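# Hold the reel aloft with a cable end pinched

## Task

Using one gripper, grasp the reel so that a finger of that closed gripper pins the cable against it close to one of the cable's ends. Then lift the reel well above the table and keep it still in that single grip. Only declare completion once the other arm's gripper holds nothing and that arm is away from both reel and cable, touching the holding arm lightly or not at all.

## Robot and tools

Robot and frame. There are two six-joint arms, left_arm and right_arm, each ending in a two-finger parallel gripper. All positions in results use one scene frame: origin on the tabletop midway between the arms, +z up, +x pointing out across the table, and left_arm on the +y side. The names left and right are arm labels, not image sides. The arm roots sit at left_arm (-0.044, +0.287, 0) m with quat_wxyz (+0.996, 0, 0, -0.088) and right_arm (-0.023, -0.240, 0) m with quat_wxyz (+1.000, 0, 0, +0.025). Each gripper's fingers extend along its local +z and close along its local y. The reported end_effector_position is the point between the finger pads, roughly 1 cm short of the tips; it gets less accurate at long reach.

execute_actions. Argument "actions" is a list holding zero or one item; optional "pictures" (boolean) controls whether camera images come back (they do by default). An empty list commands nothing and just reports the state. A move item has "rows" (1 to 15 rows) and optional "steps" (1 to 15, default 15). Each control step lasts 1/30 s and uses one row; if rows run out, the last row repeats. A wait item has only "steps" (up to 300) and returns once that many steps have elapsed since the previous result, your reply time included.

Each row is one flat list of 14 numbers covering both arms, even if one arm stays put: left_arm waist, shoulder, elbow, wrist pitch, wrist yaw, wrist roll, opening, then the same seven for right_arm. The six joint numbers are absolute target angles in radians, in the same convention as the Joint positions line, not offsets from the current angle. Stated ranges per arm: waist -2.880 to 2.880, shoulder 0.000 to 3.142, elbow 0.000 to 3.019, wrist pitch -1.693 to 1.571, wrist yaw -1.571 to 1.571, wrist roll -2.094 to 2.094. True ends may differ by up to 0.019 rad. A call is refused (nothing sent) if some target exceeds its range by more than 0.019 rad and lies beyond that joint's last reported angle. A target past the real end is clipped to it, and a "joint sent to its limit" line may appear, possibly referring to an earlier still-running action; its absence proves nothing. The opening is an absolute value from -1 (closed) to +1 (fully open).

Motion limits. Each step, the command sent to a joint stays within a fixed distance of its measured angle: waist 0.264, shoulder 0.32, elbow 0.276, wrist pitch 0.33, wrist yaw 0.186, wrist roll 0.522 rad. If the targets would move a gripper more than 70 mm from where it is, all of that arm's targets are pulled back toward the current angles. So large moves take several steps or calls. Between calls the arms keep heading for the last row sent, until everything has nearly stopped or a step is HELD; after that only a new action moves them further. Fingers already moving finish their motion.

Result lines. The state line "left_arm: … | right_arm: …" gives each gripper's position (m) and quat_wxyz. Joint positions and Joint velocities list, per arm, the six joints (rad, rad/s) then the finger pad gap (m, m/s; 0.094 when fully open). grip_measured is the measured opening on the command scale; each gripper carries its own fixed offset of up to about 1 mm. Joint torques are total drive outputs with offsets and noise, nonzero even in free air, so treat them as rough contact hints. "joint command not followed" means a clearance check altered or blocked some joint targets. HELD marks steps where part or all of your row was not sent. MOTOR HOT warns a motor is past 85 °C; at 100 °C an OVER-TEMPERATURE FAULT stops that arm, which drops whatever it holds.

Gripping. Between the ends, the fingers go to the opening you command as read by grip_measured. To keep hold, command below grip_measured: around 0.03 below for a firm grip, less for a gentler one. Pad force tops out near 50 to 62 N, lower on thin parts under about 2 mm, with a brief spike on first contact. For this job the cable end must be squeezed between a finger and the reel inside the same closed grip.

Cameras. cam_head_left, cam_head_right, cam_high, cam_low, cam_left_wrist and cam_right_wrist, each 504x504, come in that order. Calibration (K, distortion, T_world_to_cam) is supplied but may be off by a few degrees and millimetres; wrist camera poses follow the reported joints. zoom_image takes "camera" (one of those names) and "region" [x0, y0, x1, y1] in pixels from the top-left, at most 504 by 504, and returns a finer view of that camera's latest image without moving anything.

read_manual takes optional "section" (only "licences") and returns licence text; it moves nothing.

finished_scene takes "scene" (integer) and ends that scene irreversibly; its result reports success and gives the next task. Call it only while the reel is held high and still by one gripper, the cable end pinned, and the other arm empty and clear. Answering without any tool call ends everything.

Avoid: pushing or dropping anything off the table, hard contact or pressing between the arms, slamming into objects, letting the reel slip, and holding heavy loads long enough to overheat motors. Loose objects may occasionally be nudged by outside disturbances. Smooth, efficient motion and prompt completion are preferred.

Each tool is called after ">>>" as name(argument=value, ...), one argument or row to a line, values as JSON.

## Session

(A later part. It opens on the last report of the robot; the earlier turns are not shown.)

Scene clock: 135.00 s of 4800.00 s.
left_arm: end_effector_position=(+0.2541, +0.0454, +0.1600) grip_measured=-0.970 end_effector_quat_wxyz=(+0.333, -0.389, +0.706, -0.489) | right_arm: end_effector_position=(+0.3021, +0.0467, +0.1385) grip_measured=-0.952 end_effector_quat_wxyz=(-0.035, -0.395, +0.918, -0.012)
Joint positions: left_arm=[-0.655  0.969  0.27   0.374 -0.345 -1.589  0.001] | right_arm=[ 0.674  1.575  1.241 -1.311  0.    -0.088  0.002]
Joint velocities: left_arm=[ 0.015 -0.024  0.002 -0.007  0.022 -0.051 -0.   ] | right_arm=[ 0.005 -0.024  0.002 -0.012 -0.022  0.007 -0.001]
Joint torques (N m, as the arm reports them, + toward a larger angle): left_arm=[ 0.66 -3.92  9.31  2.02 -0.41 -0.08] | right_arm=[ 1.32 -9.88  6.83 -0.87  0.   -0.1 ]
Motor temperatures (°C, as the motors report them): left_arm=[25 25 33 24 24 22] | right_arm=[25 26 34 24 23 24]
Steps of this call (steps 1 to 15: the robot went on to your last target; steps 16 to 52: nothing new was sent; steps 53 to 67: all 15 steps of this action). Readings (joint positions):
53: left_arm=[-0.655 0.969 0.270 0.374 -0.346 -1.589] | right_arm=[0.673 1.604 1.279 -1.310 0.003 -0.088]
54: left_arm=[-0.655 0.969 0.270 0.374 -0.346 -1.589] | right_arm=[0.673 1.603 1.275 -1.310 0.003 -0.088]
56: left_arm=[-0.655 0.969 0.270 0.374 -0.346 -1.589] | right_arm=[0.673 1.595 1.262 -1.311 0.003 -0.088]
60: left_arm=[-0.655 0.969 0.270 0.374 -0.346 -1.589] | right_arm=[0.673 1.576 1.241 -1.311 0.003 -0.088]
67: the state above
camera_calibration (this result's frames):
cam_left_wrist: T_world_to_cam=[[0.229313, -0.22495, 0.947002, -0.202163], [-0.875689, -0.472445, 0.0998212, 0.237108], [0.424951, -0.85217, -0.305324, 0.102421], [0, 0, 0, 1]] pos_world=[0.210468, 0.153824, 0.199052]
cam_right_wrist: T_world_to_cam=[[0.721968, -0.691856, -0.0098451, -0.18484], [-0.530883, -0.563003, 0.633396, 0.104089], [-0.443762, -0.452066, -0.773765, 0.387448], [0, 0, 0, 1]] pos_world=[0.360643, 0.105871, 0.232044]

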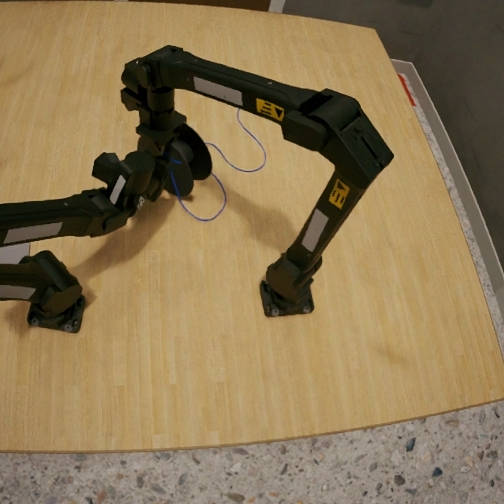

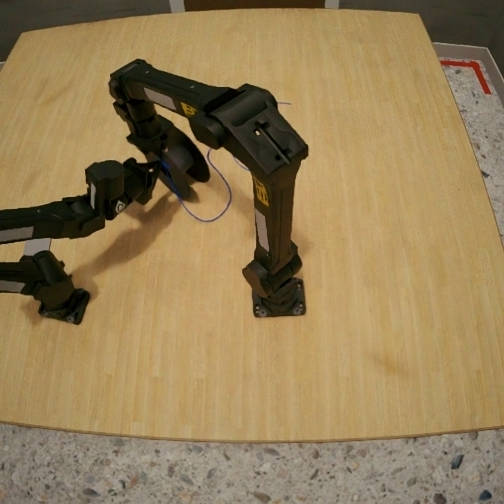

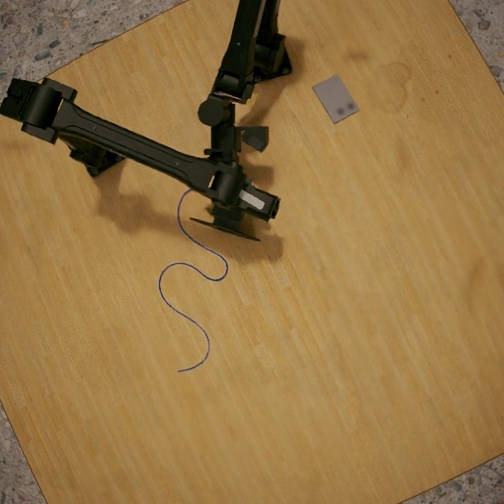

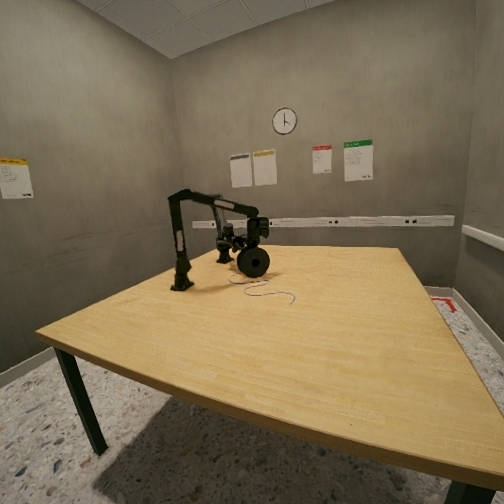

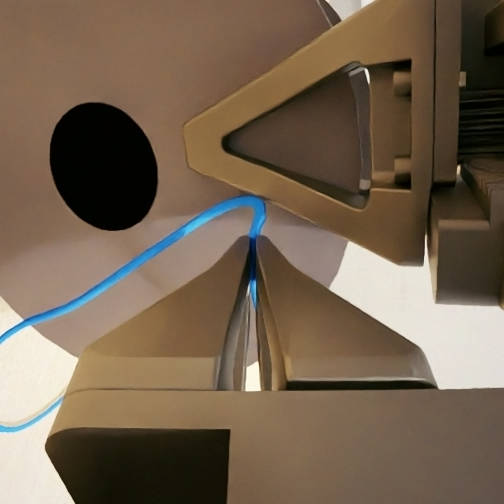

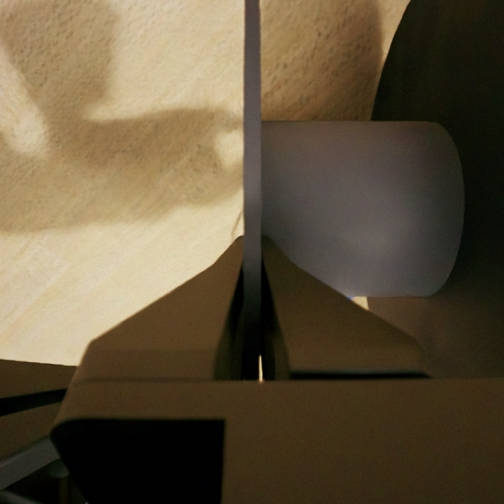

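>>> execute_actions(
  actions=[
    {"rows":[[-0.655,0.969,0.27,0.38,-0.35,-1.6,-1,0.673,1.575,1.241,-1.311,0,-0.09,0.3],[-0.655,0.969,0.27,0.38,-0.35,-1.6,-1,0.673,1.575,1.241,-1.311,0,-0.09,0.3],[-0.655,0.969,0.27,0.38,-0.35,-1.6,-1,0.673,1.55,1.3,-1.38,0,-0.09,0.3],[-0.655,0.969,0.27,0.38,-0.35,-1.6,-1,0.673,1.52,1.36,-1.44,0,-0.09,0.3],[-0.655,0.969,0.27,0.38,-0.35,-1.6,-1,0.673,1.49,1.42,-1.5,0,-0.09,0.3],[-0.655,0.969,0.27,0.38,-0.35,-1.6,-1,0.673,1.46,1.48,-1.57,0,-0.09,0.3],[-0.63,0.96,0.3,0.38,-0.35,-1.6,-1,0.673,1.44,1.48,-1.6,0,-0.09,0.3],[-0.6,0.95,0.31,0.38,-0.35,-1.6,-1,0.673,1.42,1.48,-1.62,0,-0.09,0.3],[-0.57,0.94,0.31,0.38,-0.35,-1.6,-1,0.673,1.41,1.46,-1.62,0,-0.09,0.3],[-0.545,0.93,0.31,0.38,-0.35,-1.6,-1,0.673,1.40,1.44,-1.62,0,-0.09,0.3]]},
  ],
)

Scene clock: 138.53 s of 4800.00 s.
left_arm: end_effector_position=(+0.2778, +0.0810, +0.1725) grip_measured=-0.970 end_effector_quat_wxyz=(+0.365, -0.426, +0.673, -0.482) | right_arm: end_effector_position=(+0.2732, +0.0200, +0.2606) grip_measured=+0.299 end_effector_quat_wxyz=(-0.027, -0.394, +0.919, -0.011)
Joint positions: left_arm=[-0.546  0.933  0.27   0.374 -0.349 -1.589  0.001] | right_arm=[ 0.673  1.406  1.382 -1.604  0.004 -0.088  0.061]
Joint velocities: left_arm=[-0.024 -0.034 -0.017  0.002  0.095 -0.007  0.001] | right_arm=[ 0.015 -0.562  0.261 -0.154 -0.022  0.007  0.001]
Joint torques (N m, as the arm reports them, + toward a larger angle): left_arm=[ 1.09 -3.68 13.31  2.02 -0.27 -0.07] | right_arm=[ 0.91 -6.69 10.48 -0.61 -0.08 -0.11]
Motor temperatures (°C, as the motors report them): left_arm=[25 25 33 24 24 22] | right_arm=[25 26 33 24 23 24]
Steps of this call (steps 1 to 15: the robot went on to your last target; steps 16 to 91: nothing new was sent; steps 92 to 106: all 15 steps of this action). Readings (joint positions):
92: left_arm=[-0.655 0.969 0.270 0.374 -0.345 -1.589] | right_arm=[0.674 1.575 1.241 -1.311 0.001 -0.088]
93: left_arm=[-0.655 0.969 0.270 0.374 -0.345 -1.589] | right_arm=[0.674 1.575 1.241 -1.311 0.001 -0.088]
95: left_arm=[-0.657 0.969 0.270 0.374 -0.341 -1.589] | right_arm=[0.674 1.574 1.251 -1.348 0.004 -0.088]
99: left_arm=[-0.650 0.968 0.270 0.374 -0.344 -1.589] | right_arm=[0.673 1.552 1.318 -1.473 0.005 -0.088]
106: the state above
camera_calibration (this result's frames):
cam_left_wrist: T_world_to_cam=[[0.227391, -0.176405, 0.957692, -0.216627], [-0.819343, -0.566154, 0.0902576, 0.267056], [0.526279, -0.805203, -0.273274, 0.0890333], [0, 0, 0, 1]] pos_world=[0.221213, 0.184671, 0.207689]
cam_right_wrist: T_world_to_cam=[[0.721445, -0.692454, -0.00498252, -0.182382], [-0.540902, -0.568011, 0.620313, 0.00266624], [-0.432368, -0.444827, -0.784338, 0.456586], [0, 0, 0, 1]] pos_world=[0.330434, 0.0783249, 0.355555]

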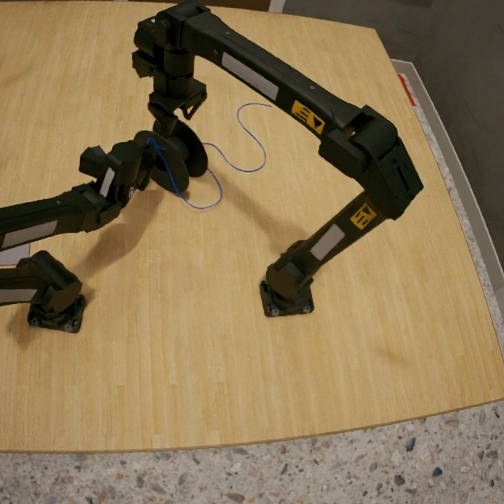

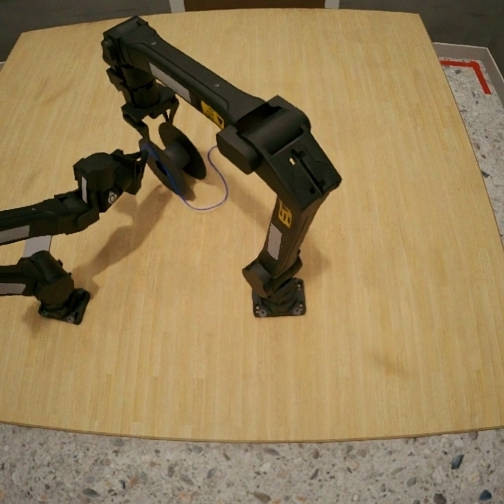

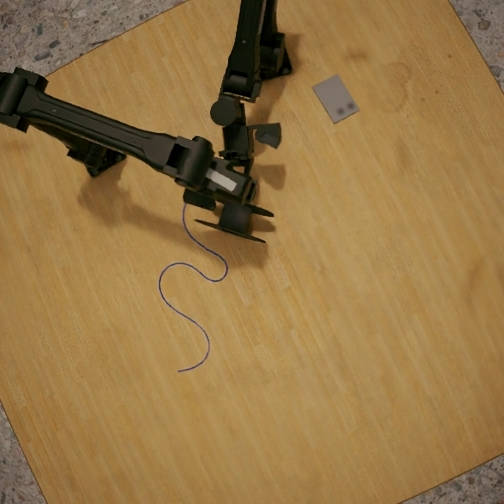

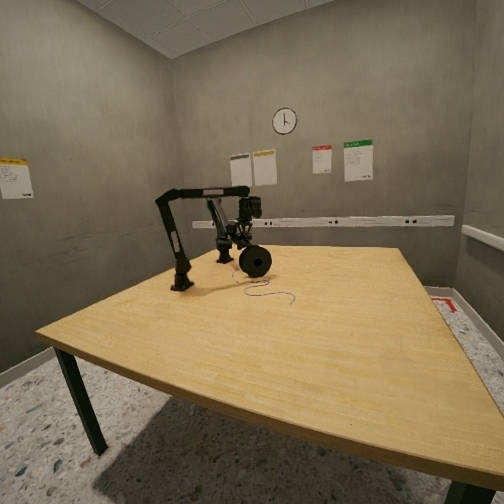

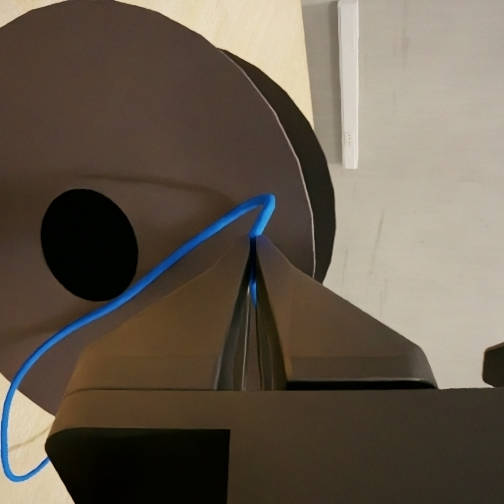

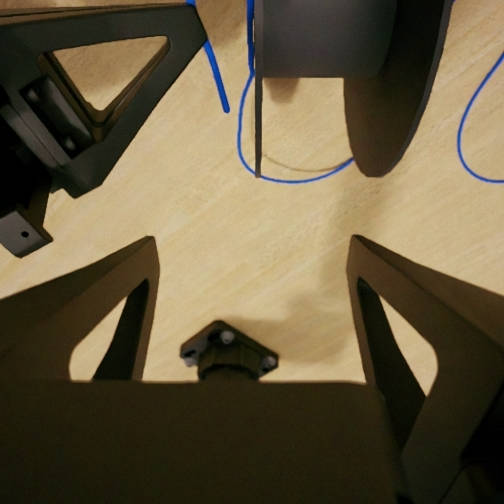

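>>> execute_actions(
  actions=[
    {"rows":[[-0.546,0.9,0.3,0.38,-0.35,-1.6,-1,0.673,1.406,1.40,-1.6,0,-0.09,0.3],[-0.51,0.9,0.3,0.38,-0.26,-1.6,-1,0.673,1.406,1.40,-1.6,0,-0.09,0.3],[-0.475,0.9,0.3,0.38,-0.17,-1.6,-1,0.673,1.406,1.40,-1.6,0,-0.09,0.3],[-0.44,0.9,0.3,0.38,-0.09,-1.6,-1,0.673,1.406,1.40,-1.6,0,-0.09,0.3],[-0.405,0.9,0.3,0.38,0,-1.6,-1,0.673,1.406,1.40,-1.6,0,-0.09,0.3],[-0.37,0.9,0.3,0.38,0.09,-1.6,-1,0.673,1.406,1.40,-1.6,0,-0.09,0.3],[-0.335,0.91,0.3,0.38,0.17,-1.6,-1,0.673,1.406,1.40,-1.6,0,-0.09,0.3],[-0.295,0.92,0.3,0.38,0.25,-1.6,-1,0.673,1.406,1.40,-1.6,0,-0.09,0.3]]},
  ],
)

Scene clock: 141.03 s of 4800.00 s.
left_arm: end_effector_position=(+0.2775, +0.0772, +0.1793) grip_measured=-0.970 end_effector_quat_wxyz=(+0.227, -0.357, +0.707, -0.566) | right_arm: end_effector_position=(+0.2751, +0.0216, +0.2735) grip_measured=+0.299 end_effector_quat_wxyz=(-0.014, -0.394, +0.919, -0.007)
Joint positions: left_arm=[-0.291  0.91   0.27   0.374  0.245 -1.59   0.001] | right_arm=[ 0.673  1.395  1.406 -1.612  0.004 -0.088  0.061]
Joint velocities: left_arm=[ 0.005 -0.005 -0.012 -0.007 -0.066  0.081  0.   ] | right_arm=[ 0.015 -0.005 -0.002 -0.002  0.022 -0.051 -0.001]
Joint torques (N m, as the arm reports them, + toward a larger angle): left_arm=[ 0.34 -2.73 12.54  2.09  0.1  -0.11] | right_arm=[ 0.77 -7.1   7.17  0.27 -0.06 -0.08]
Motor temperatures (°C, as the motors report them): left_arm=[25 25 33 24 24 22] | right_arm=[25 26 34 24 23 24]
Steps of this call (steps 1 to 30: the robot went on to your last target; steps 31 to 60: nothing new was sent; steps 61 to 75: all 15 steps of this action). Readings (joint positions):
61: left_arm=[-0.546 0.931 0.270 0.374 -0.349 -1.589] | right_arm=[0.673 1.395 1.406 -1.612 0.004 -0.088]
62: left_arm=[-0.541 0.925 0.270 0.374 -0.305 -1.589] | right_arm=[0.673 1.395 1.406 -1.612 0.004 -0.088]
64: left_arm=[-0.512 0.913 0.270 0.374 -0.152 -1.589] | right_arm=[0.673 1.395 1.406 -1.612 0.004 -0.088]
68: left_arm=[-0.375 0.905 0.270 0.374 0.185 -1.590] | right_arm=[0.673 1.395 1.406 -1.612 0.004 -0.088]
75: the state above
camera_calibration (this result's frames):
cam_left_wrist: T_world_to_cam=[[0.251516, -0.110764, 0.961494, -0.236273], [-0.940853, -0.260993, 0.21605, 0.251574], [0.227012, -0.958965, -0.169857, 0.164352], [0, 0, 0, 1]] pos_world=[0.258811, 0.197096, 0.200739]
cam_right_wrist: T_world_to_cam=[[0.721522, -0.692386, -0.00279883, -0.183141], [-0.552941, -0.578633, 0.599533, 0.00582764], [-0.416728, -0.431029, -0.800345, 0.467958], [0, 0, 0, 1]] pos_world=[0.330373, 0.0782713, 0.370521]

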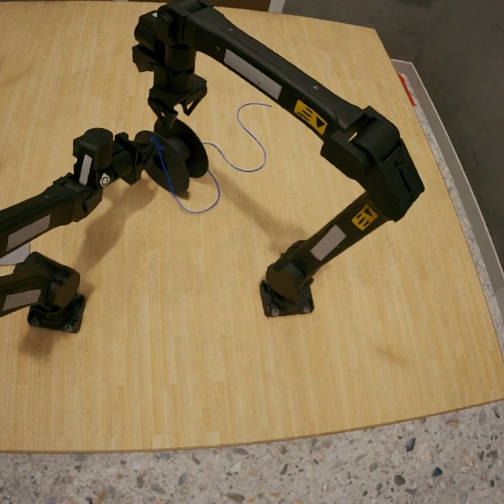

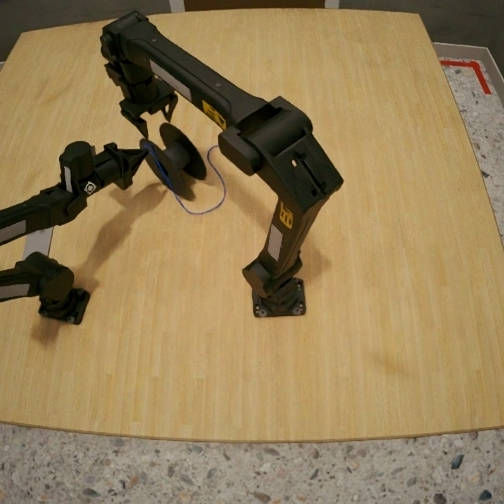

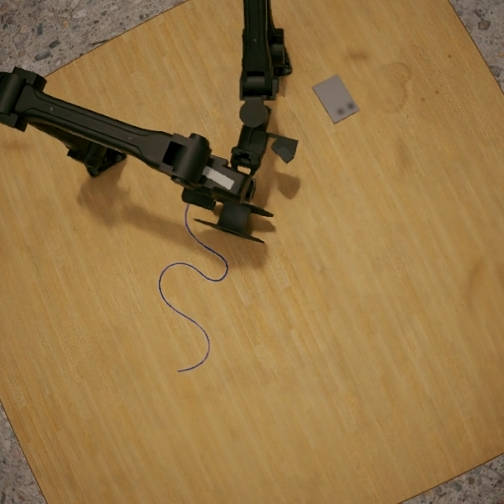

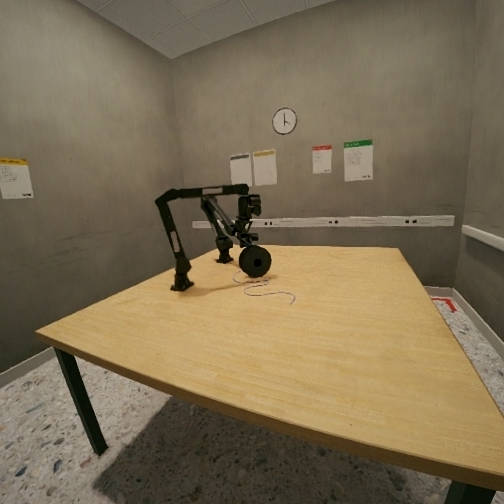

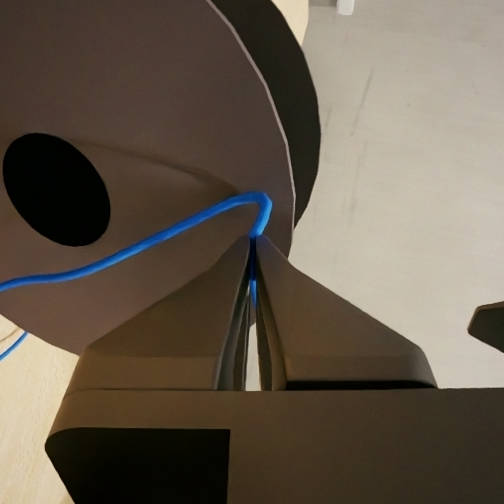

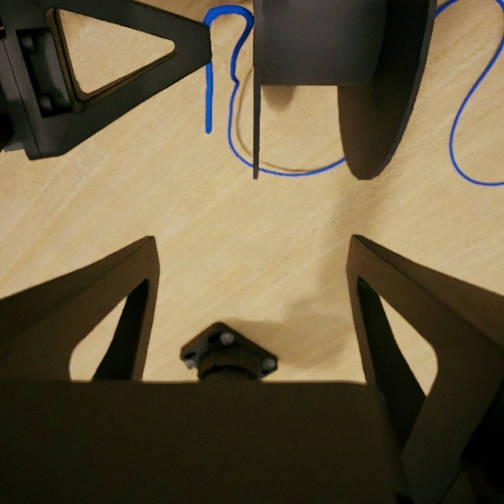

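>>> execute_actions(
  actions=[
    {"rows":[[-0.291,0.91,0.27,0.38,0.245,-1.6,-1,0.674,1.42,1.43,-1.59,0,-0.09,0.45],[-0.291,0.91,0.27,0.38,0.245,-1.6,-1,0.674,1.44,1.42,-1.56,0,-0.09,0.45],[-0.291,0.91,0.27,0.38,0.245,-1.6,-1,0.674,1.45,1.38,-1.51,0,-0.09,0.45],[-0.291,0.91,0.27,0.38,0.245,-1.6,-1,0.674,1.455,1.34,-1.46,0,-0.09,0.45],[-0.291,0.91,0.27,0.38,0.245,-1.6,-1,0.674,1.46,1.30,-1.42,0,-0.09,0.45],[-0.291,0.91,0.27,0.38,0.245,-1.6,-1,0.674,1.46,1.27,-1.39,0,-0.09,0.45]]},
  ],
)

Scene clock: 143.53 s of 4800.00 s.
left_arm: end_effector_position=(+0.2778, +0.0779, +0.1789) grip_measured=-0.970 end_effector_quat_wxyz=(+0.229, -0.358, +0.707, -0.565) | right_arm: end_effector_position=(+0.2877, +0.0327, +0.1854) grip_measured=+0.449 end_effector_quat_wxyz=(-0.025, -0.394, +0.919, -0.011)
Joint positions: left_arm=[-0.291  0.91   0.269  0.374  0.242 -1.59   0.001] | right_arm=[ 0.673  1.478  1.259 -1.407  0.004 -0.088  0.068]
Joint velocities: left_arm=[-0.005 -0.005 -0.007  0.002 -0.081  0.037 -0.   ] | right_arm=[-0.005 -0.054 -0.007 -0.012  0.066  0.007  0.001]
Joint torques (N m, as the arm reports them, + toward a larger angle): left_arm=[ 0.74 -3.59  9.89  2.05  0.1  -0.1 ] | right_arm=[ 0.78 -8.9   8.1   0.33 -0.12 -0.06]
Motor temperatures (°C, as the motors report them): left_arm=[25 25 33 24 24 22] | right_arm=[25 26 33 24 23 24]
Steps of this call (steps 1 to 15: the robot went on to your last target; steps 16 to 60: nothing new was sent; steps 61 to 75: all 15 steps of this action). Readings (joint positions):
61: left_arm=[-0.291 0.910 0.270 0.374 0.246 -1.590] | right_arm=[0.673 1.396 1.406 -1.610 0.004 -0.088]
62: left_arm=[-0.291 0.910 0.270 0.374 0.246 -1.590] | right_arm=[0.673 1.398 1.406 -1.603 0.004 -0.088]
64: left_arm=[-0.291 0.910 0.270 0.374 0.246 -1.590] | right_arm=[0.673 1.405 1.394 -1.547 0.004 -0.088]
68: left_arm=[-0.291 0.910 0.270 0.374 0.246 -1.590] | right_arm=[0.673 1.427 1.297 -1.420 0.004 -0.088]
75: the state above
camera_calibration (this result's frames):
cam_left_wrist: T_world_to_cam=[[0.252184, -0.110937, 0.961299, -0.235972], [-0.939736, -0.26508, 0.215937, 0.252175], [0.230866, -0.957823, -0.1711, 0.163962], [0, 0, 0, 1]] pos_world=[0.258633, 0.197715, 0.20044]
cam_right_wrist: T_world_to_cam=[[0.721469, -0.692432, -0.00441316, -0.184532], [-0.542109, -0.568784, 0.618549, 0.0650458], [-0.430814, -0.443872, -0.785734, 0.409302], [0, 0, 0, 1]] pos_world=[0.344729, 0.0908989, 0.280554]

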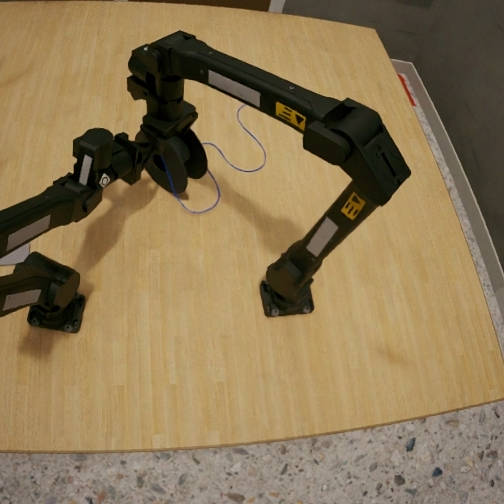

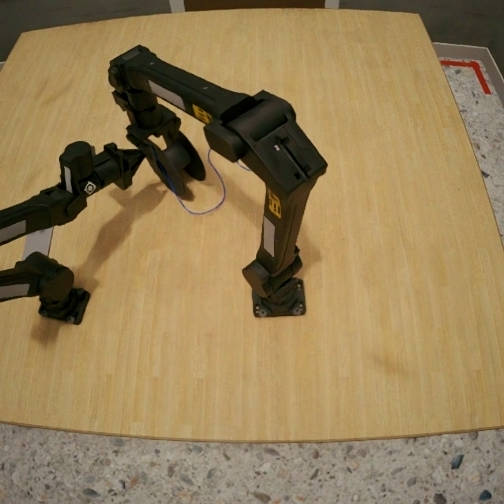

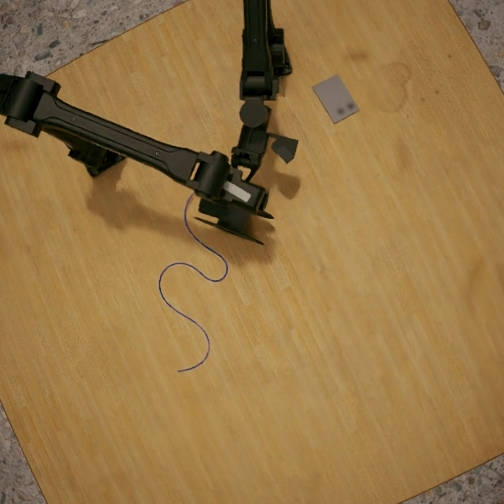

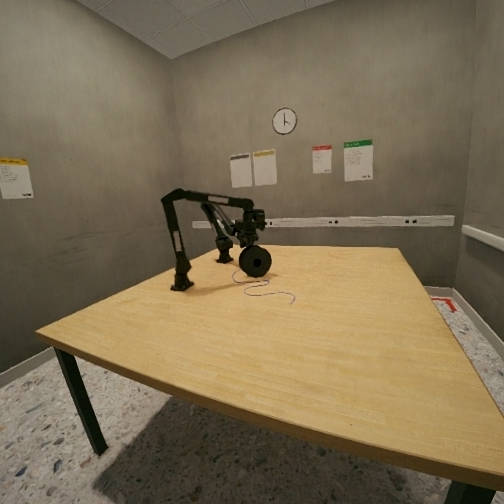

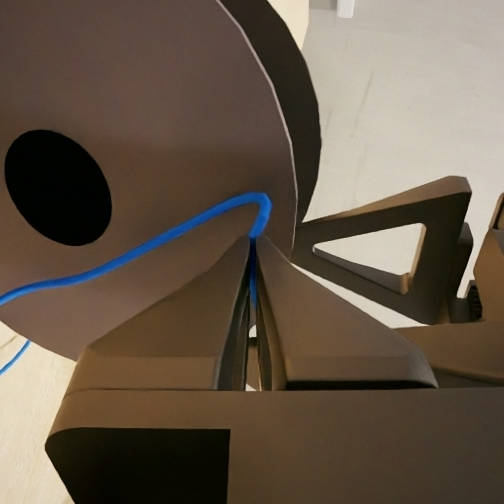

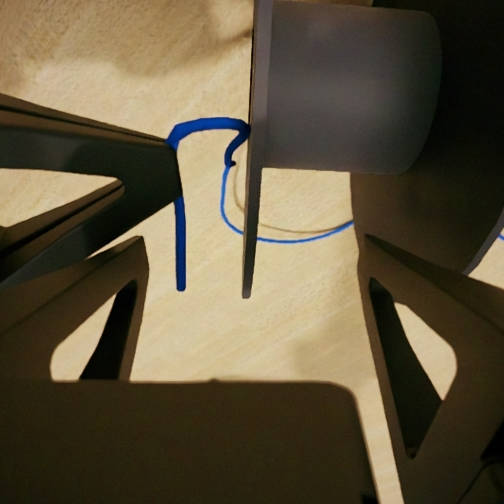

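>>> execute_actions(
  actions=[
    {"rows":[[-0.291,0.91,0.27,0.38,0.245,-1.6,-1,0.674,1.48,1.24,-1.37,0,-0.09,0.45],[-0.291,0.91,0.27,0.38,0.245,-1.6,-1,0.674,1.485,1.22,-1.35,0,-0.09,0.45],[-0.291,0.91,0.27,0.38,0.245,-1.6,-1,0.674,1.485,1.21,-1.335,0,-0.09,0.45],[-0.291,0.91,0.27,0.38,0.245,-1.6,-1,0.674,1.485,1.21,-1.335,0,-0.09,0.45],[-0.291,0.91,0.27,0.38,0.245,-1.6,-1,0.674,1.485,1.21,-1.335,0,-0.09,0.45],[-0.291,0.91,0.27,0.38,0.245,-1.6,-1,0.674,1.485,1.21,-1.335,0,-0.09,0.45],[-0.291,0.91,0.27,0.38,0.245,-1.6,-1,0.674,1.485,1.21,-1.335,0,-0.09,0.2],[-0.291,0.91,0.27,0.38,0.245,-1.6,-1,0.674,1.485,1.21,-1.335,0,-0.09,-0.05],[-0.291,0.91,0.27,0.38,0.245,-1.6,-1,0.674,1.485,1.21,-1.335,0,-0.09,-0.3],[-0.291,0.91,0.27,0.38,0.245,-1.6,-1,0.674,1.485,1.21,-1.335,0,-0.09,-0.55],[-0.291,0.91,0.27,0.38,0.245,-1.6,-1,0.674,1.485,1.21,-1.335,0,-0.09,-0.8],[-0.291,0.91,0.27,0.38,0.245,-1.6,-1,0.674,1.485,1.21,-1.335,0,-0.09,-1]]},
  ],
)

Scene clock: 145.77 s of 4800.00 s.
left_arm: end_effector_position=(+0.2760, +0.0783, +0.1757) grip_measured=-0.970 end_effector_quat_wxyz=(+0.227, -0.359, +0.709, -0.563) | right_arm: end_effector_position=(+0.2855, +0.0326, +0.1690) grip_measured=-0.917 end_effector_quat_wxyz=(-0.020, -0.394, +0.919, -0.005)
Joint positions: left_arm=[-0.291  0.91   0.263  0.374  0.243 -1.59   0.001] | right_arm=[ 0.673  1.475  1.212 -1.348 -0.003 -0.087  0.004]
Joint velocities: left_arm=[ 0.005 -0.015  0.002  0.012  0.037 -0.051  0.   ] | right_arm=[-0.005 -0.005 -0.002  0.027 -0.007 -0.066  0.   ]
Joint torques (N m, as the arm reports them, + toward a larger angle): left_arm=[ 0.95 -3.6  10.37  2.03  0.   -0.1 ] | right_arm=[ 0.54 -8.74  7.35  0.17  0.21 -0.05]
Motor temperatures (°C, as the motors report them): left_arm=[25 25 33 24 24 22] | right_arm=[25 26 33 24 23 24]
Steps of this call (steps 1 to 15: the robot went on to your last target; steps 16 to 52: nothing new was sent; steps 53 to 67: all 15 steps of this action). Readings (joint positions):
53: left_arm=[-0.291 0.910 0.269 0.374 0.242 -1.590] | right_arm=[0.673 1.474 1.257 -1.400 0.003 -0.088]
54: left_arm=[-0.291 0.910 0.269 0.374 0.240 -1.590] | right_arm=[0.673 1.473 1.252 -1.392 0.003 -0.088]
56: left_arm=[-0.291 0.910 0.266 0.374 0.238 -1.590] | right_arm=[0.673 1.472 1.234 -1.374 0.004 -0.088]
60: left_arm=[-0.291 0.910 0.263 0.374 0.241 -1.590] | right_arm=[0.673 1.473 1.213 -1.357 0.003 -0.088]
67: the state above
camera_calibration (this result's frames):
cam_left_wrist: T_world_to_cam=[[0.257386, -0.113701, 0.959596, -0.233335], [-0.938997, -0.263861, 0.220596, 0.25023], [0.228118, -0.957836, -0.174679, 0.165613], [0, 0, 0, 1]] pos_world=[0.257243, 0.198126, 0.197637]
cam_right_wrist: T_world_to_cam=[[0.721273, -0.692572, -0.0104437, -0.181982], [-0.545863, -0.577637, 0.606934, 0.0772997], [-0.426378, -0.432064, -0.794684, 0.395205], [0, 0, 0, 1]] pos_world=[0.341961, 0.0893693, 0.265247]

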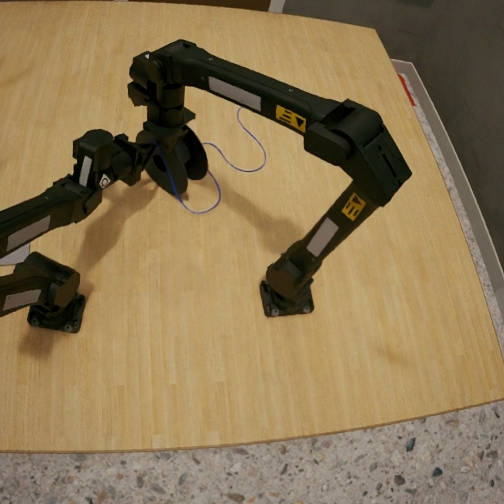

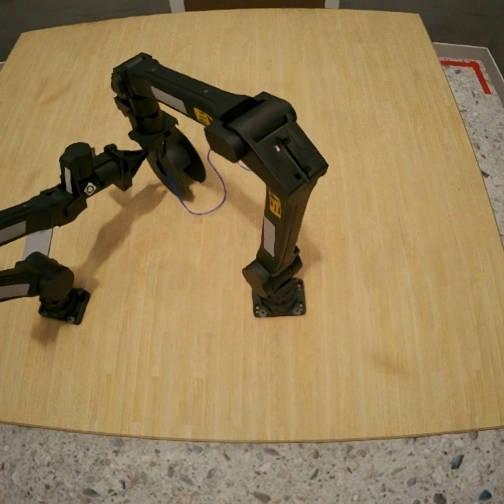

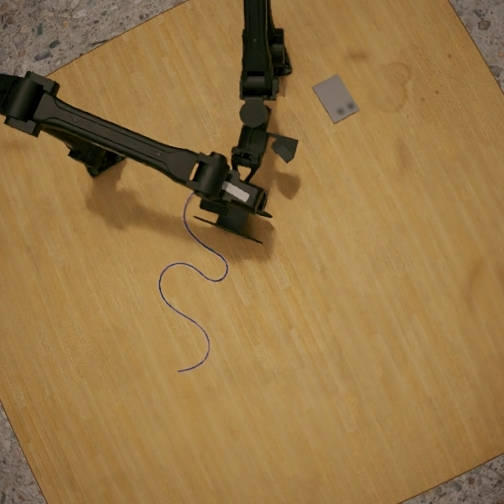

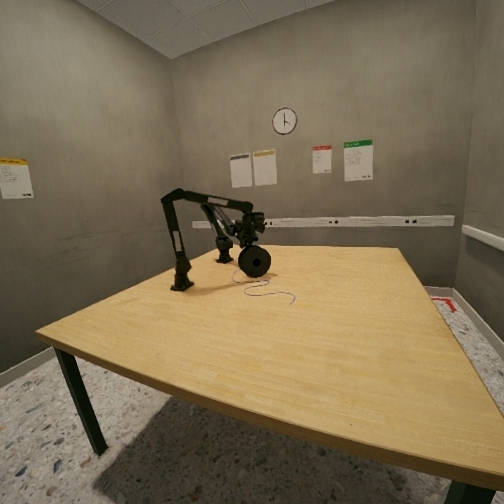

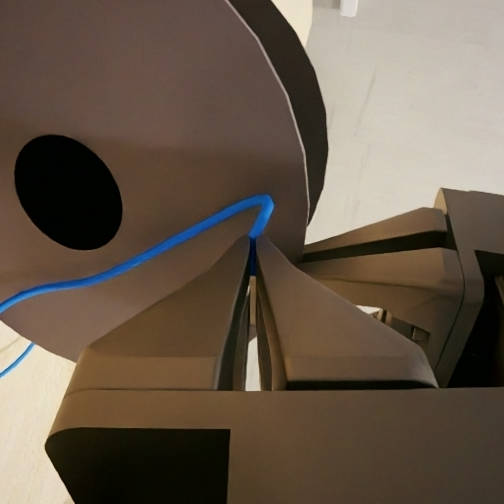

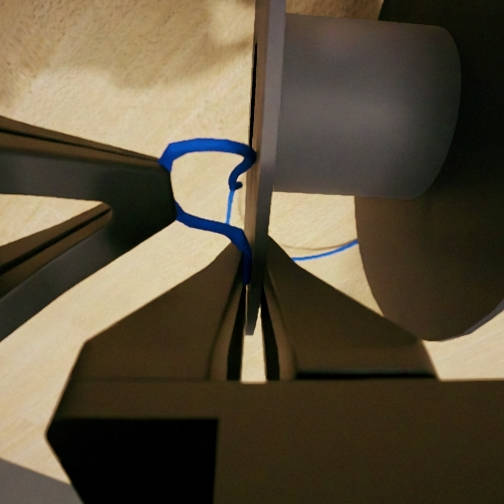

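>>> execute_actions(
  actions=[
    {"rows":[[-0.291,0.91,0.263,0.374,0.243,-1.59,-0.8,0.673,1.475,1.212,-1.345,0,-0.087,-1],[-0.291,0.91,0.263,0.374,0.243,-1.59,-0.6,0.673,1.475,1.212,-1.345,0,-0.087,-1],[-0.291,0.91,0.263,0.374,0.243,-1.59,-0.5,0.673,1.475,1.212,-1.345,0,-0.087,-1],[-0.291,0.91,0.263,0.374,0.243,-1.59,-0.5,0.673,1.475,1.212,-1.345,0,-0.087,-1],[-0.291,0.89,0.24,0.374,0.243,-1.59,-0.5,0.673,1.475,1.212,-1.345,0,-0.087,-1],[-0.291,0.87,0.22,0.374,0.243,-1.59,-0.5,0.673,1.475,1.212,-1.345,0,-0.087,-1],[-0.291,0.85,0.2,0.374,0.243,-1.59,-0.5,0.673,1.475,1.212,-1.345,0,-0.087,-1],[-0.291,0.82,0.18,0.374,0.243,-1.59,-0.5,0.673,1.475,1.212,-1.345,0,-0.087,-1],[-0.291,0.78,0.16,0.374,0.243,-1.59,-0.5,0.673,1.475,1.212,-1.345,0,-0.087,-1],[-0.291,0.74,0.14,0.374,0.243,-1.59,-0.5,0.673,1.475,1.212,-1.345,0,-0.087,-1]]},
  ],
)

Scene clock: 148.63 s of 4800.00 s.
left_arm: end_effector_position=(+0.2385, +0.0971, +0.1705) grip_measured=-0.502 end_effector_quat_wxyz=(+0.240, -0.346, +0.695, -0.583) | right_arm: end_effector_position=(+0.2861, +0.0327, +0.1691) grip_measured=-0.919 end_effector_quat_wxyz=(-0.018, -0.394, +0.919, -0.005)
Joint positions: left_arm=[-0.291  0.729  0.141  0.374  0.244 -1.59   0.023] | right_arm=[ 0.673  1.475  1.212 -1.346 -0.001 -0.087  0.004]
Joint velocities: left_arm=[-0.034  0.005  0.027 -0.007 -0.139 -0.051  0.001] | right_arm=[-0.005 -0.024 -0.007 -0.007 -0.007 -0.037  0.001]
Joint torques (N m, as the arm reports them, + toward a larger angle): left_arm=[ 0.58  0.08 10.04  1.69 -0.13  0.  ] | right_arm=[ 0.5  -9.03  7.57 -0.21  0.06 -0.08]
Motor temperatures (°C, as the motors report them): left_arm=[25 25 33 24 24 22] | right_arm=[25 26 33 24 23 24]
Steps of this call (steps 1 to 15: the robot went on to your last target; steps 16 to 71: nothing new was sent; steps 72 to 86: all 15 steps of this action). Readings (joint positions):
72: left_arm=[-0.291 0.910 0.263 0.374 0.244 -1.590] | right_arm=[0.673 1.475 1.212 -1.346 -0.005 -0.087]
73: left_arm=[-0.291 0.910 0.263 0.374 0.244 -1.590] | right_arm=[0.673 1.475 1.212 -1.346 -0.002 -0.087]
75: left_arm=[-0.291 0.910 0.263 0.374 0.244 -1.590] | right_arm=[0.673 1.475 1.212 -1.346 -0.002 -0.087]
79: left_arm=[-0.291 0.878 0.233 0.374 0.244 -1.590] | right_arm=[0.673 1.475 1.212 -1.346 -0.001 -0.087]
86: the state above
camera_calibration (this result's frames):
cam_left_wrist: T_world_to_cam=[[0.205677, -0.0875967, 0.974692, -0.20933], [-0.949901, -0.257389, 0.177313, 0.23046], [0.235343, -0.962329, -0.136147, 0.183339], [0, 0, 0, 1]] pos_world=[0.218821, 0.217414, 0.18813]
cam_right_wrist: T_world_to_cam=[[0.721356, -0.692515, -0.00832442, -0.182737], [-0.547797, -0.577883, 0.604954, 0.0785295], [-0.42375, -0.431827, -0.796217, 0.395123], [0, 0, 0, 1]] pos_world=[0.34227, 0.0894576, 0.265576]

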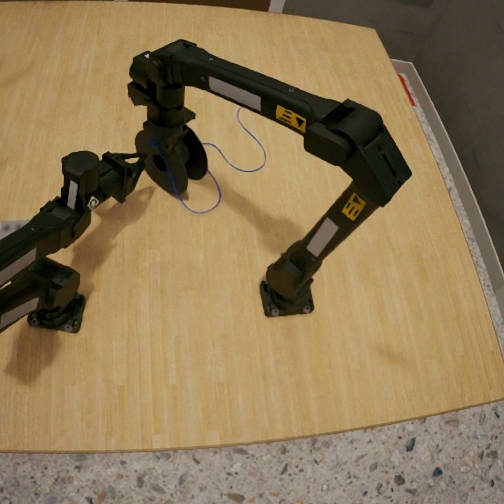

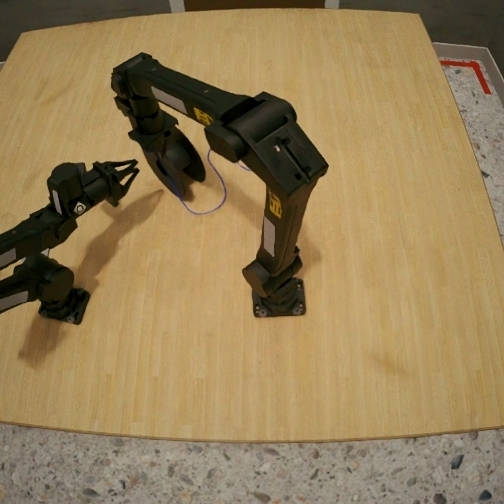

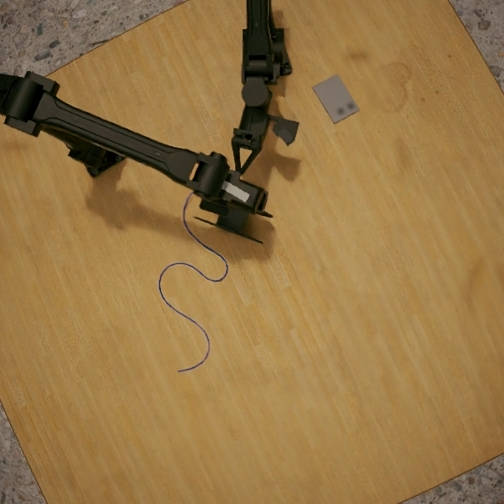

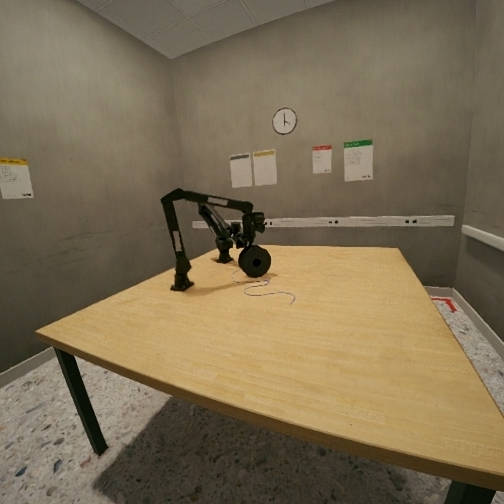

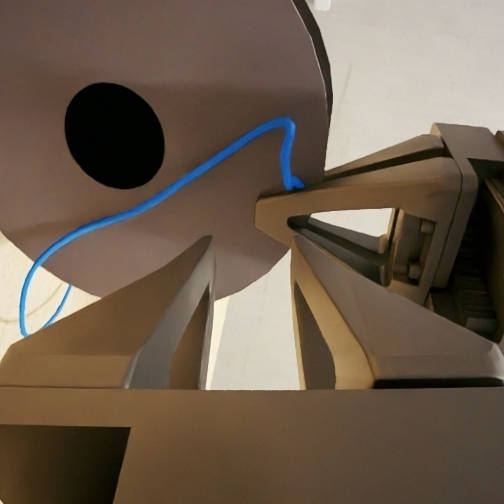

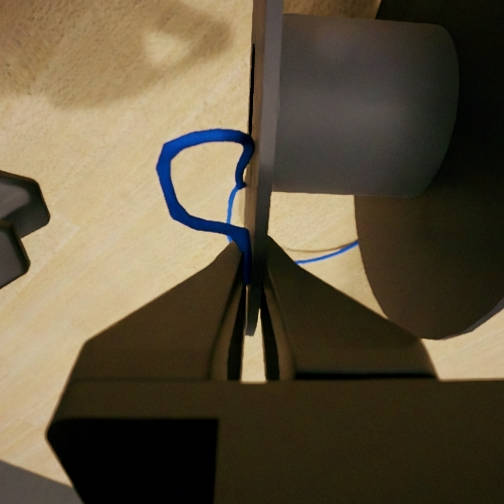

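>>> execute_actions(
  actions=[
    {"rows":[[-0.2,0.7,0.14,0.374,0.243,-1.59,0,0.673,1.474,1.23,-1.355,0,-0.087,-1],[-0.1,0.68,0.16,0.374,0.243,-1.5,0.3,0.673,1.473,1.25,-1.37,0,-0.087,-1],[0,0.66,0.2,0.3,0.2,-1.4,0.5,0.673,1.472,1.275,-1.39,0,-0.087,-1],[0.1,0.65,0.25,0.2,0.2,-1.3,0.5,0.673,1.471,1.30,-1.41,0,-0.087,-1],[0.2,0.65,0.3,0.1,0.1,-1.2,0.5,0.673,1.47,1.33,-1.435,0,-0.087,-1],[0.3,0.65,0.35,0,0.1,-1.1,0.5,0.673,1.47,1.36,-1.46,0,-0.087,-1],[0.4,0.65,0.4,-0.1,0,-1.0,0.5,0.673,1.47,1.39,-1.485,0,-0.087,-1],[0.5,0.65,0.4,-0.2,0,-1.0,0.5,0.673,1.47,1.42,-1.51,0,-0.087,-1],[0.5,0.65,0.4,-0.2,0,-1.0,0.5,0.673,1.47,1.45,-1.535,0,-0.087,-1],[0.5,0.65,0.4,-0.2,0,-1.0,0.5,0.673,1.47,1.48,-1.56,0,-0.087,-1],[0.5,0.65,0.4,-0.2,0,-1.0,0.5,0.673,1.47,1.51,-1.585,0,-0.087,-1],[0.5,0.65,0.4,-0.2,0,-1.0,0.5,0.673,1.47,1.54,-1.61,0,-0.087,-1],[0.5,0.65,0.4,-0.2,0,-1.0,0.5,0.673,1.47,1.57,-1.63,0,-0.087,-1],[0.5,0.65,0.4,-0.2,0,-1.0,0.5,0.673,1.47,1.6,-1.65,0,-0.087,-1],[0.5,0.65,0.4,-0.2,0,-1.0,0.5,0.673,1.47,1.63,-1.67,0,-0.087,-1]]},
  ],
  pictures=false,
)

>>> execute_actions(
  actions=[
    {"rows":[[0.5,0.65,0.4,-0.2,0,-1.0,0.5,0.673,1.47,1.65,-1.67,0,-0.087,-1],[0.5,0.65,0.4,-0.2,0,-1.0,0.5,0.673,1.47,1.67,-1.675,0,-0.087,-1],[0.5,0.65,0.4,-0.2,0,-1.0,0.5,0.673,1.47,1.69,-1.68,0,-0.087,-1],[0.5,0.65,0.4,-0.2,0,-1.0,0.5,0.673,1.47,1.71,-1.68,0,-0.087,-1],[0.5,0.65,0.4,-0.2,0,-1.0,0.5,0.673,1.47,1.73,-1.68,0,-0.087,-1],[0.5,0.65,0.4,-0.2,0,-1.0,0.5,0.673,1.47,1.75,-1.68,0,-0.087,-1],[0.5,0.65,0.4,-0.2,0,-1.0,0.5,0.673,1.47,1.77,-1.68,0,-0.087,-1]]},
  ],
)

Scene clock: 153.53 s of 4800.00 s.
left_arm: end_effector_position=(+0.2832, +0.4059, +0.1937) grip_measured=+0.499 end_effector_quat_wxyz=(-0.490, +0.561, -0.640, +0.189) | right_arm: end_effector_position=(+0.2980, +0.0436, +0.2664) grip_measured=-0.921 end_effector_quat_wxyz=(-0.023, -0.394, +0.919, -0.006)
Joint positions: left_arm=[ 0.525  0.655  0.36  -0.169 -0.003 -1.088  0.07 ] | right_arm=[ 0.673  1.488  1.484 -1.614 -0.003 -0.087  0.004]
Joint velocities: left_arm=[ 0.161 -0.044  0.027 -0.173  0.066  0.462 -0.002] | right_arm=[-0.005 -0.005  0.965 -0.593 -0.095 -0.081  0.001]
Joint torques (N m, as the arm reports them, + toward a larger angle): left_arm=[-2.01 -1.61 14.78  0.76  0.01  0.07] | right_arm=[  1.04 -10.24  12.73  -0.53   0.09  -0.06]
Motor temperatures (°C, as the motors report them): left_arm=[25 25 33 24 24 22] | right_arm=[25 26 33 24 23 24]
Steps of this call (steps 1 to 15: the robot went on to your last target; steps 16 to 132: nothing new was sent; steps 133 to 147: all 15 steps of this action). Readings (joint positions):
133: left_arm=[-0.283 0.730 0.141 0.374 0.246 -1.590] | right_arm=[0.673 1.475 1.212 -1.346 -0.001 -0.087]
134: left_arm=[-0.254 0.723 0.141 0.374 0.248 -1.577] | right_arm=[0.673 1.475 1.212 -1.349 -0.001 -0.087]
136: left_arm=[-0.132 0.695 0.149 0.329 0.220 -1.515] | right_arm=[0.673 1.475 1.217 -1.368 0.001 -0.087]
140: left_arm=[0.136 0.659 0.233 0.082 0.061 -1.329] | right_arm=[0.673 1.483 1.274 -1.460 -0.003 -0.087]
147: the state above

Scene clock: 154.03 s of 4800.00 s.
left_arm: end_effector_position=(+0.2831, +0.4011, +0.1910) grip_measured=+0.499 end_effector_quat_wxyz=(-0.490, +0.535, -0.666, +0.172) | right_arm: end_effector_position=(+0.3207, +0.0637, +0.3549) grip_measured=-0.921 end_effector_quat_wxyz=(+0.057, -0.394, +0.917, +0.020)
Joint positions: left_arm=[ 0.512  0.654  0.36  -0.185 -0.003 -1.015  0.07 ] | right_arm=[ 0.673  1.485  1.71  -1.674 -0.003 -0.087  0.004]
Joint velocities: left_arm=[-0.005 -0.005 -0.002  0.012 -0.081 -0.007  0.   ] | right_arm=[ 0.005 -0.005  0.002 -0.042  0.037  0.037 -0.002]
Joint torques (N m, as the arm reports them, + toward a larger angle): left_arm=[-0.08 -2.08 14.86  0.99  0.02  0.1 ] | right_arm=[ 0.96 -9.72 12.02 -0.21  0.13 -0.06]
Motor temperatures (°C, as the motors report them): left_arm=[25 25 33 24 24 22] | right_arm=[25 26 34 24 23 24]
Steps of this call (steps 1 to 15: all 15 steps of this action). Readings (joint positions):
1: left_arm=[0.526 0.654 0.360 -0.174 -0.003 -1.073] | right_arm=[0.673 1.488 1.517 -1.632 -0.003 -0.087]
2: left_arm=[0.523 0.654 0.360 -0.178 -0.003 -1.061] | right_arm=[0.673 1.488 1.550 -1.646 -0.003 -0.087]
4: left_arm=[0.516 0.654 0.360 -0.183 -0.003 -1.043] | right_arm=[0.673 1.488 1.607 -1.662 -0.003 -0.087]
8: left_arm=[0.512 0.654 0.360 -0.185 -0.003 -1.025] | right_arm=[0.673 1.488 1.688 -1.670 -0.003 -0.087]
15: the state above
camera_calibration (this result's frames):
cam_left_wrist: T_world_to_cam=[[0.55044, -0.368939, 0.748933, -0.153516], [-0.433939, -0.892796, -0.120879, 0.513119], [0.713241, -0.258454, -0.651527, 0.14904], [0, 0, 0, 1]] pos_world=[0.200862, 0.439993, 0.274102]
cam_right_wrist: T_world_to_cam=[[0.721727, -0.692171, 0.00298076, -0.188842], [-0.611525, -0.635608, 0.471211, 0.0745559], [-0.324264, -0.341909, -0.882015, 0.563872], [0, 0, 0, 1]] pos_world=[0.364728, 0.10947, 0.462775]

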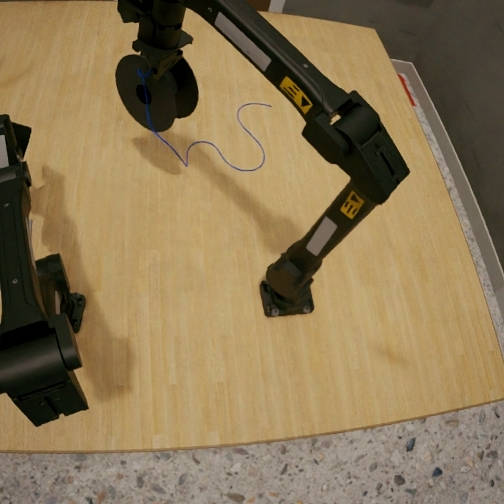

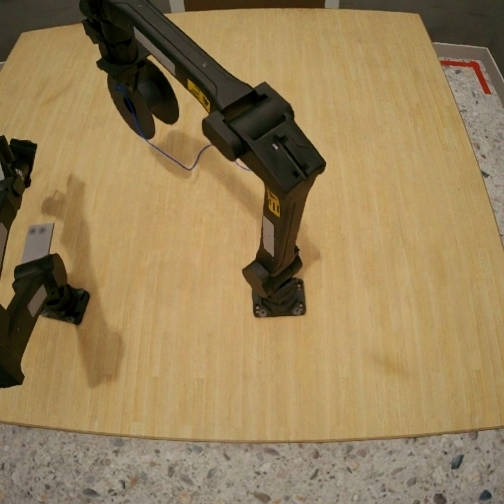

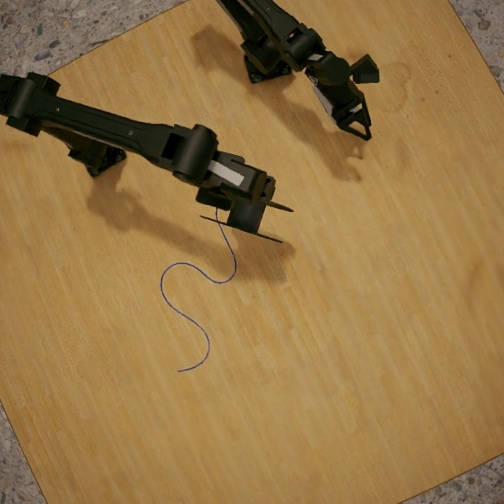

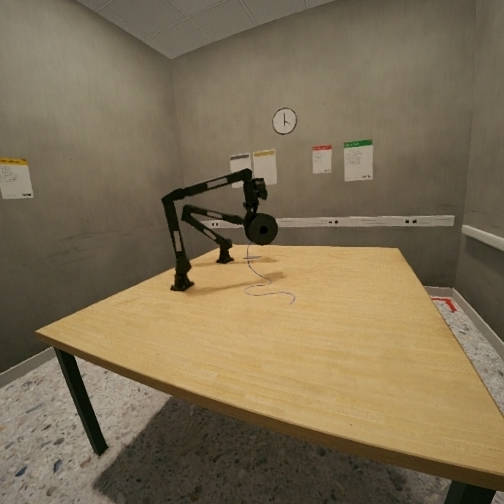

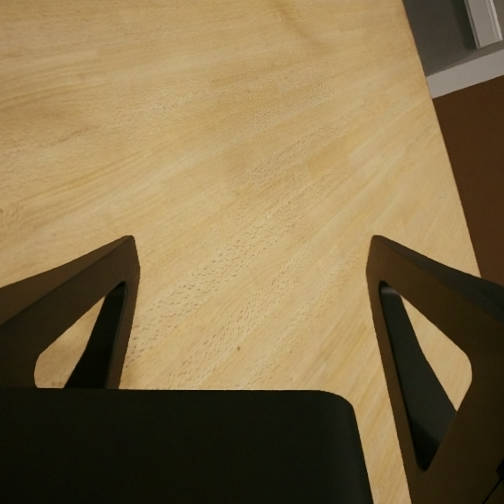

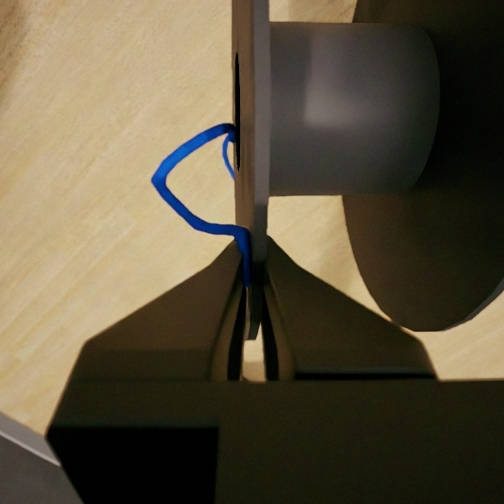

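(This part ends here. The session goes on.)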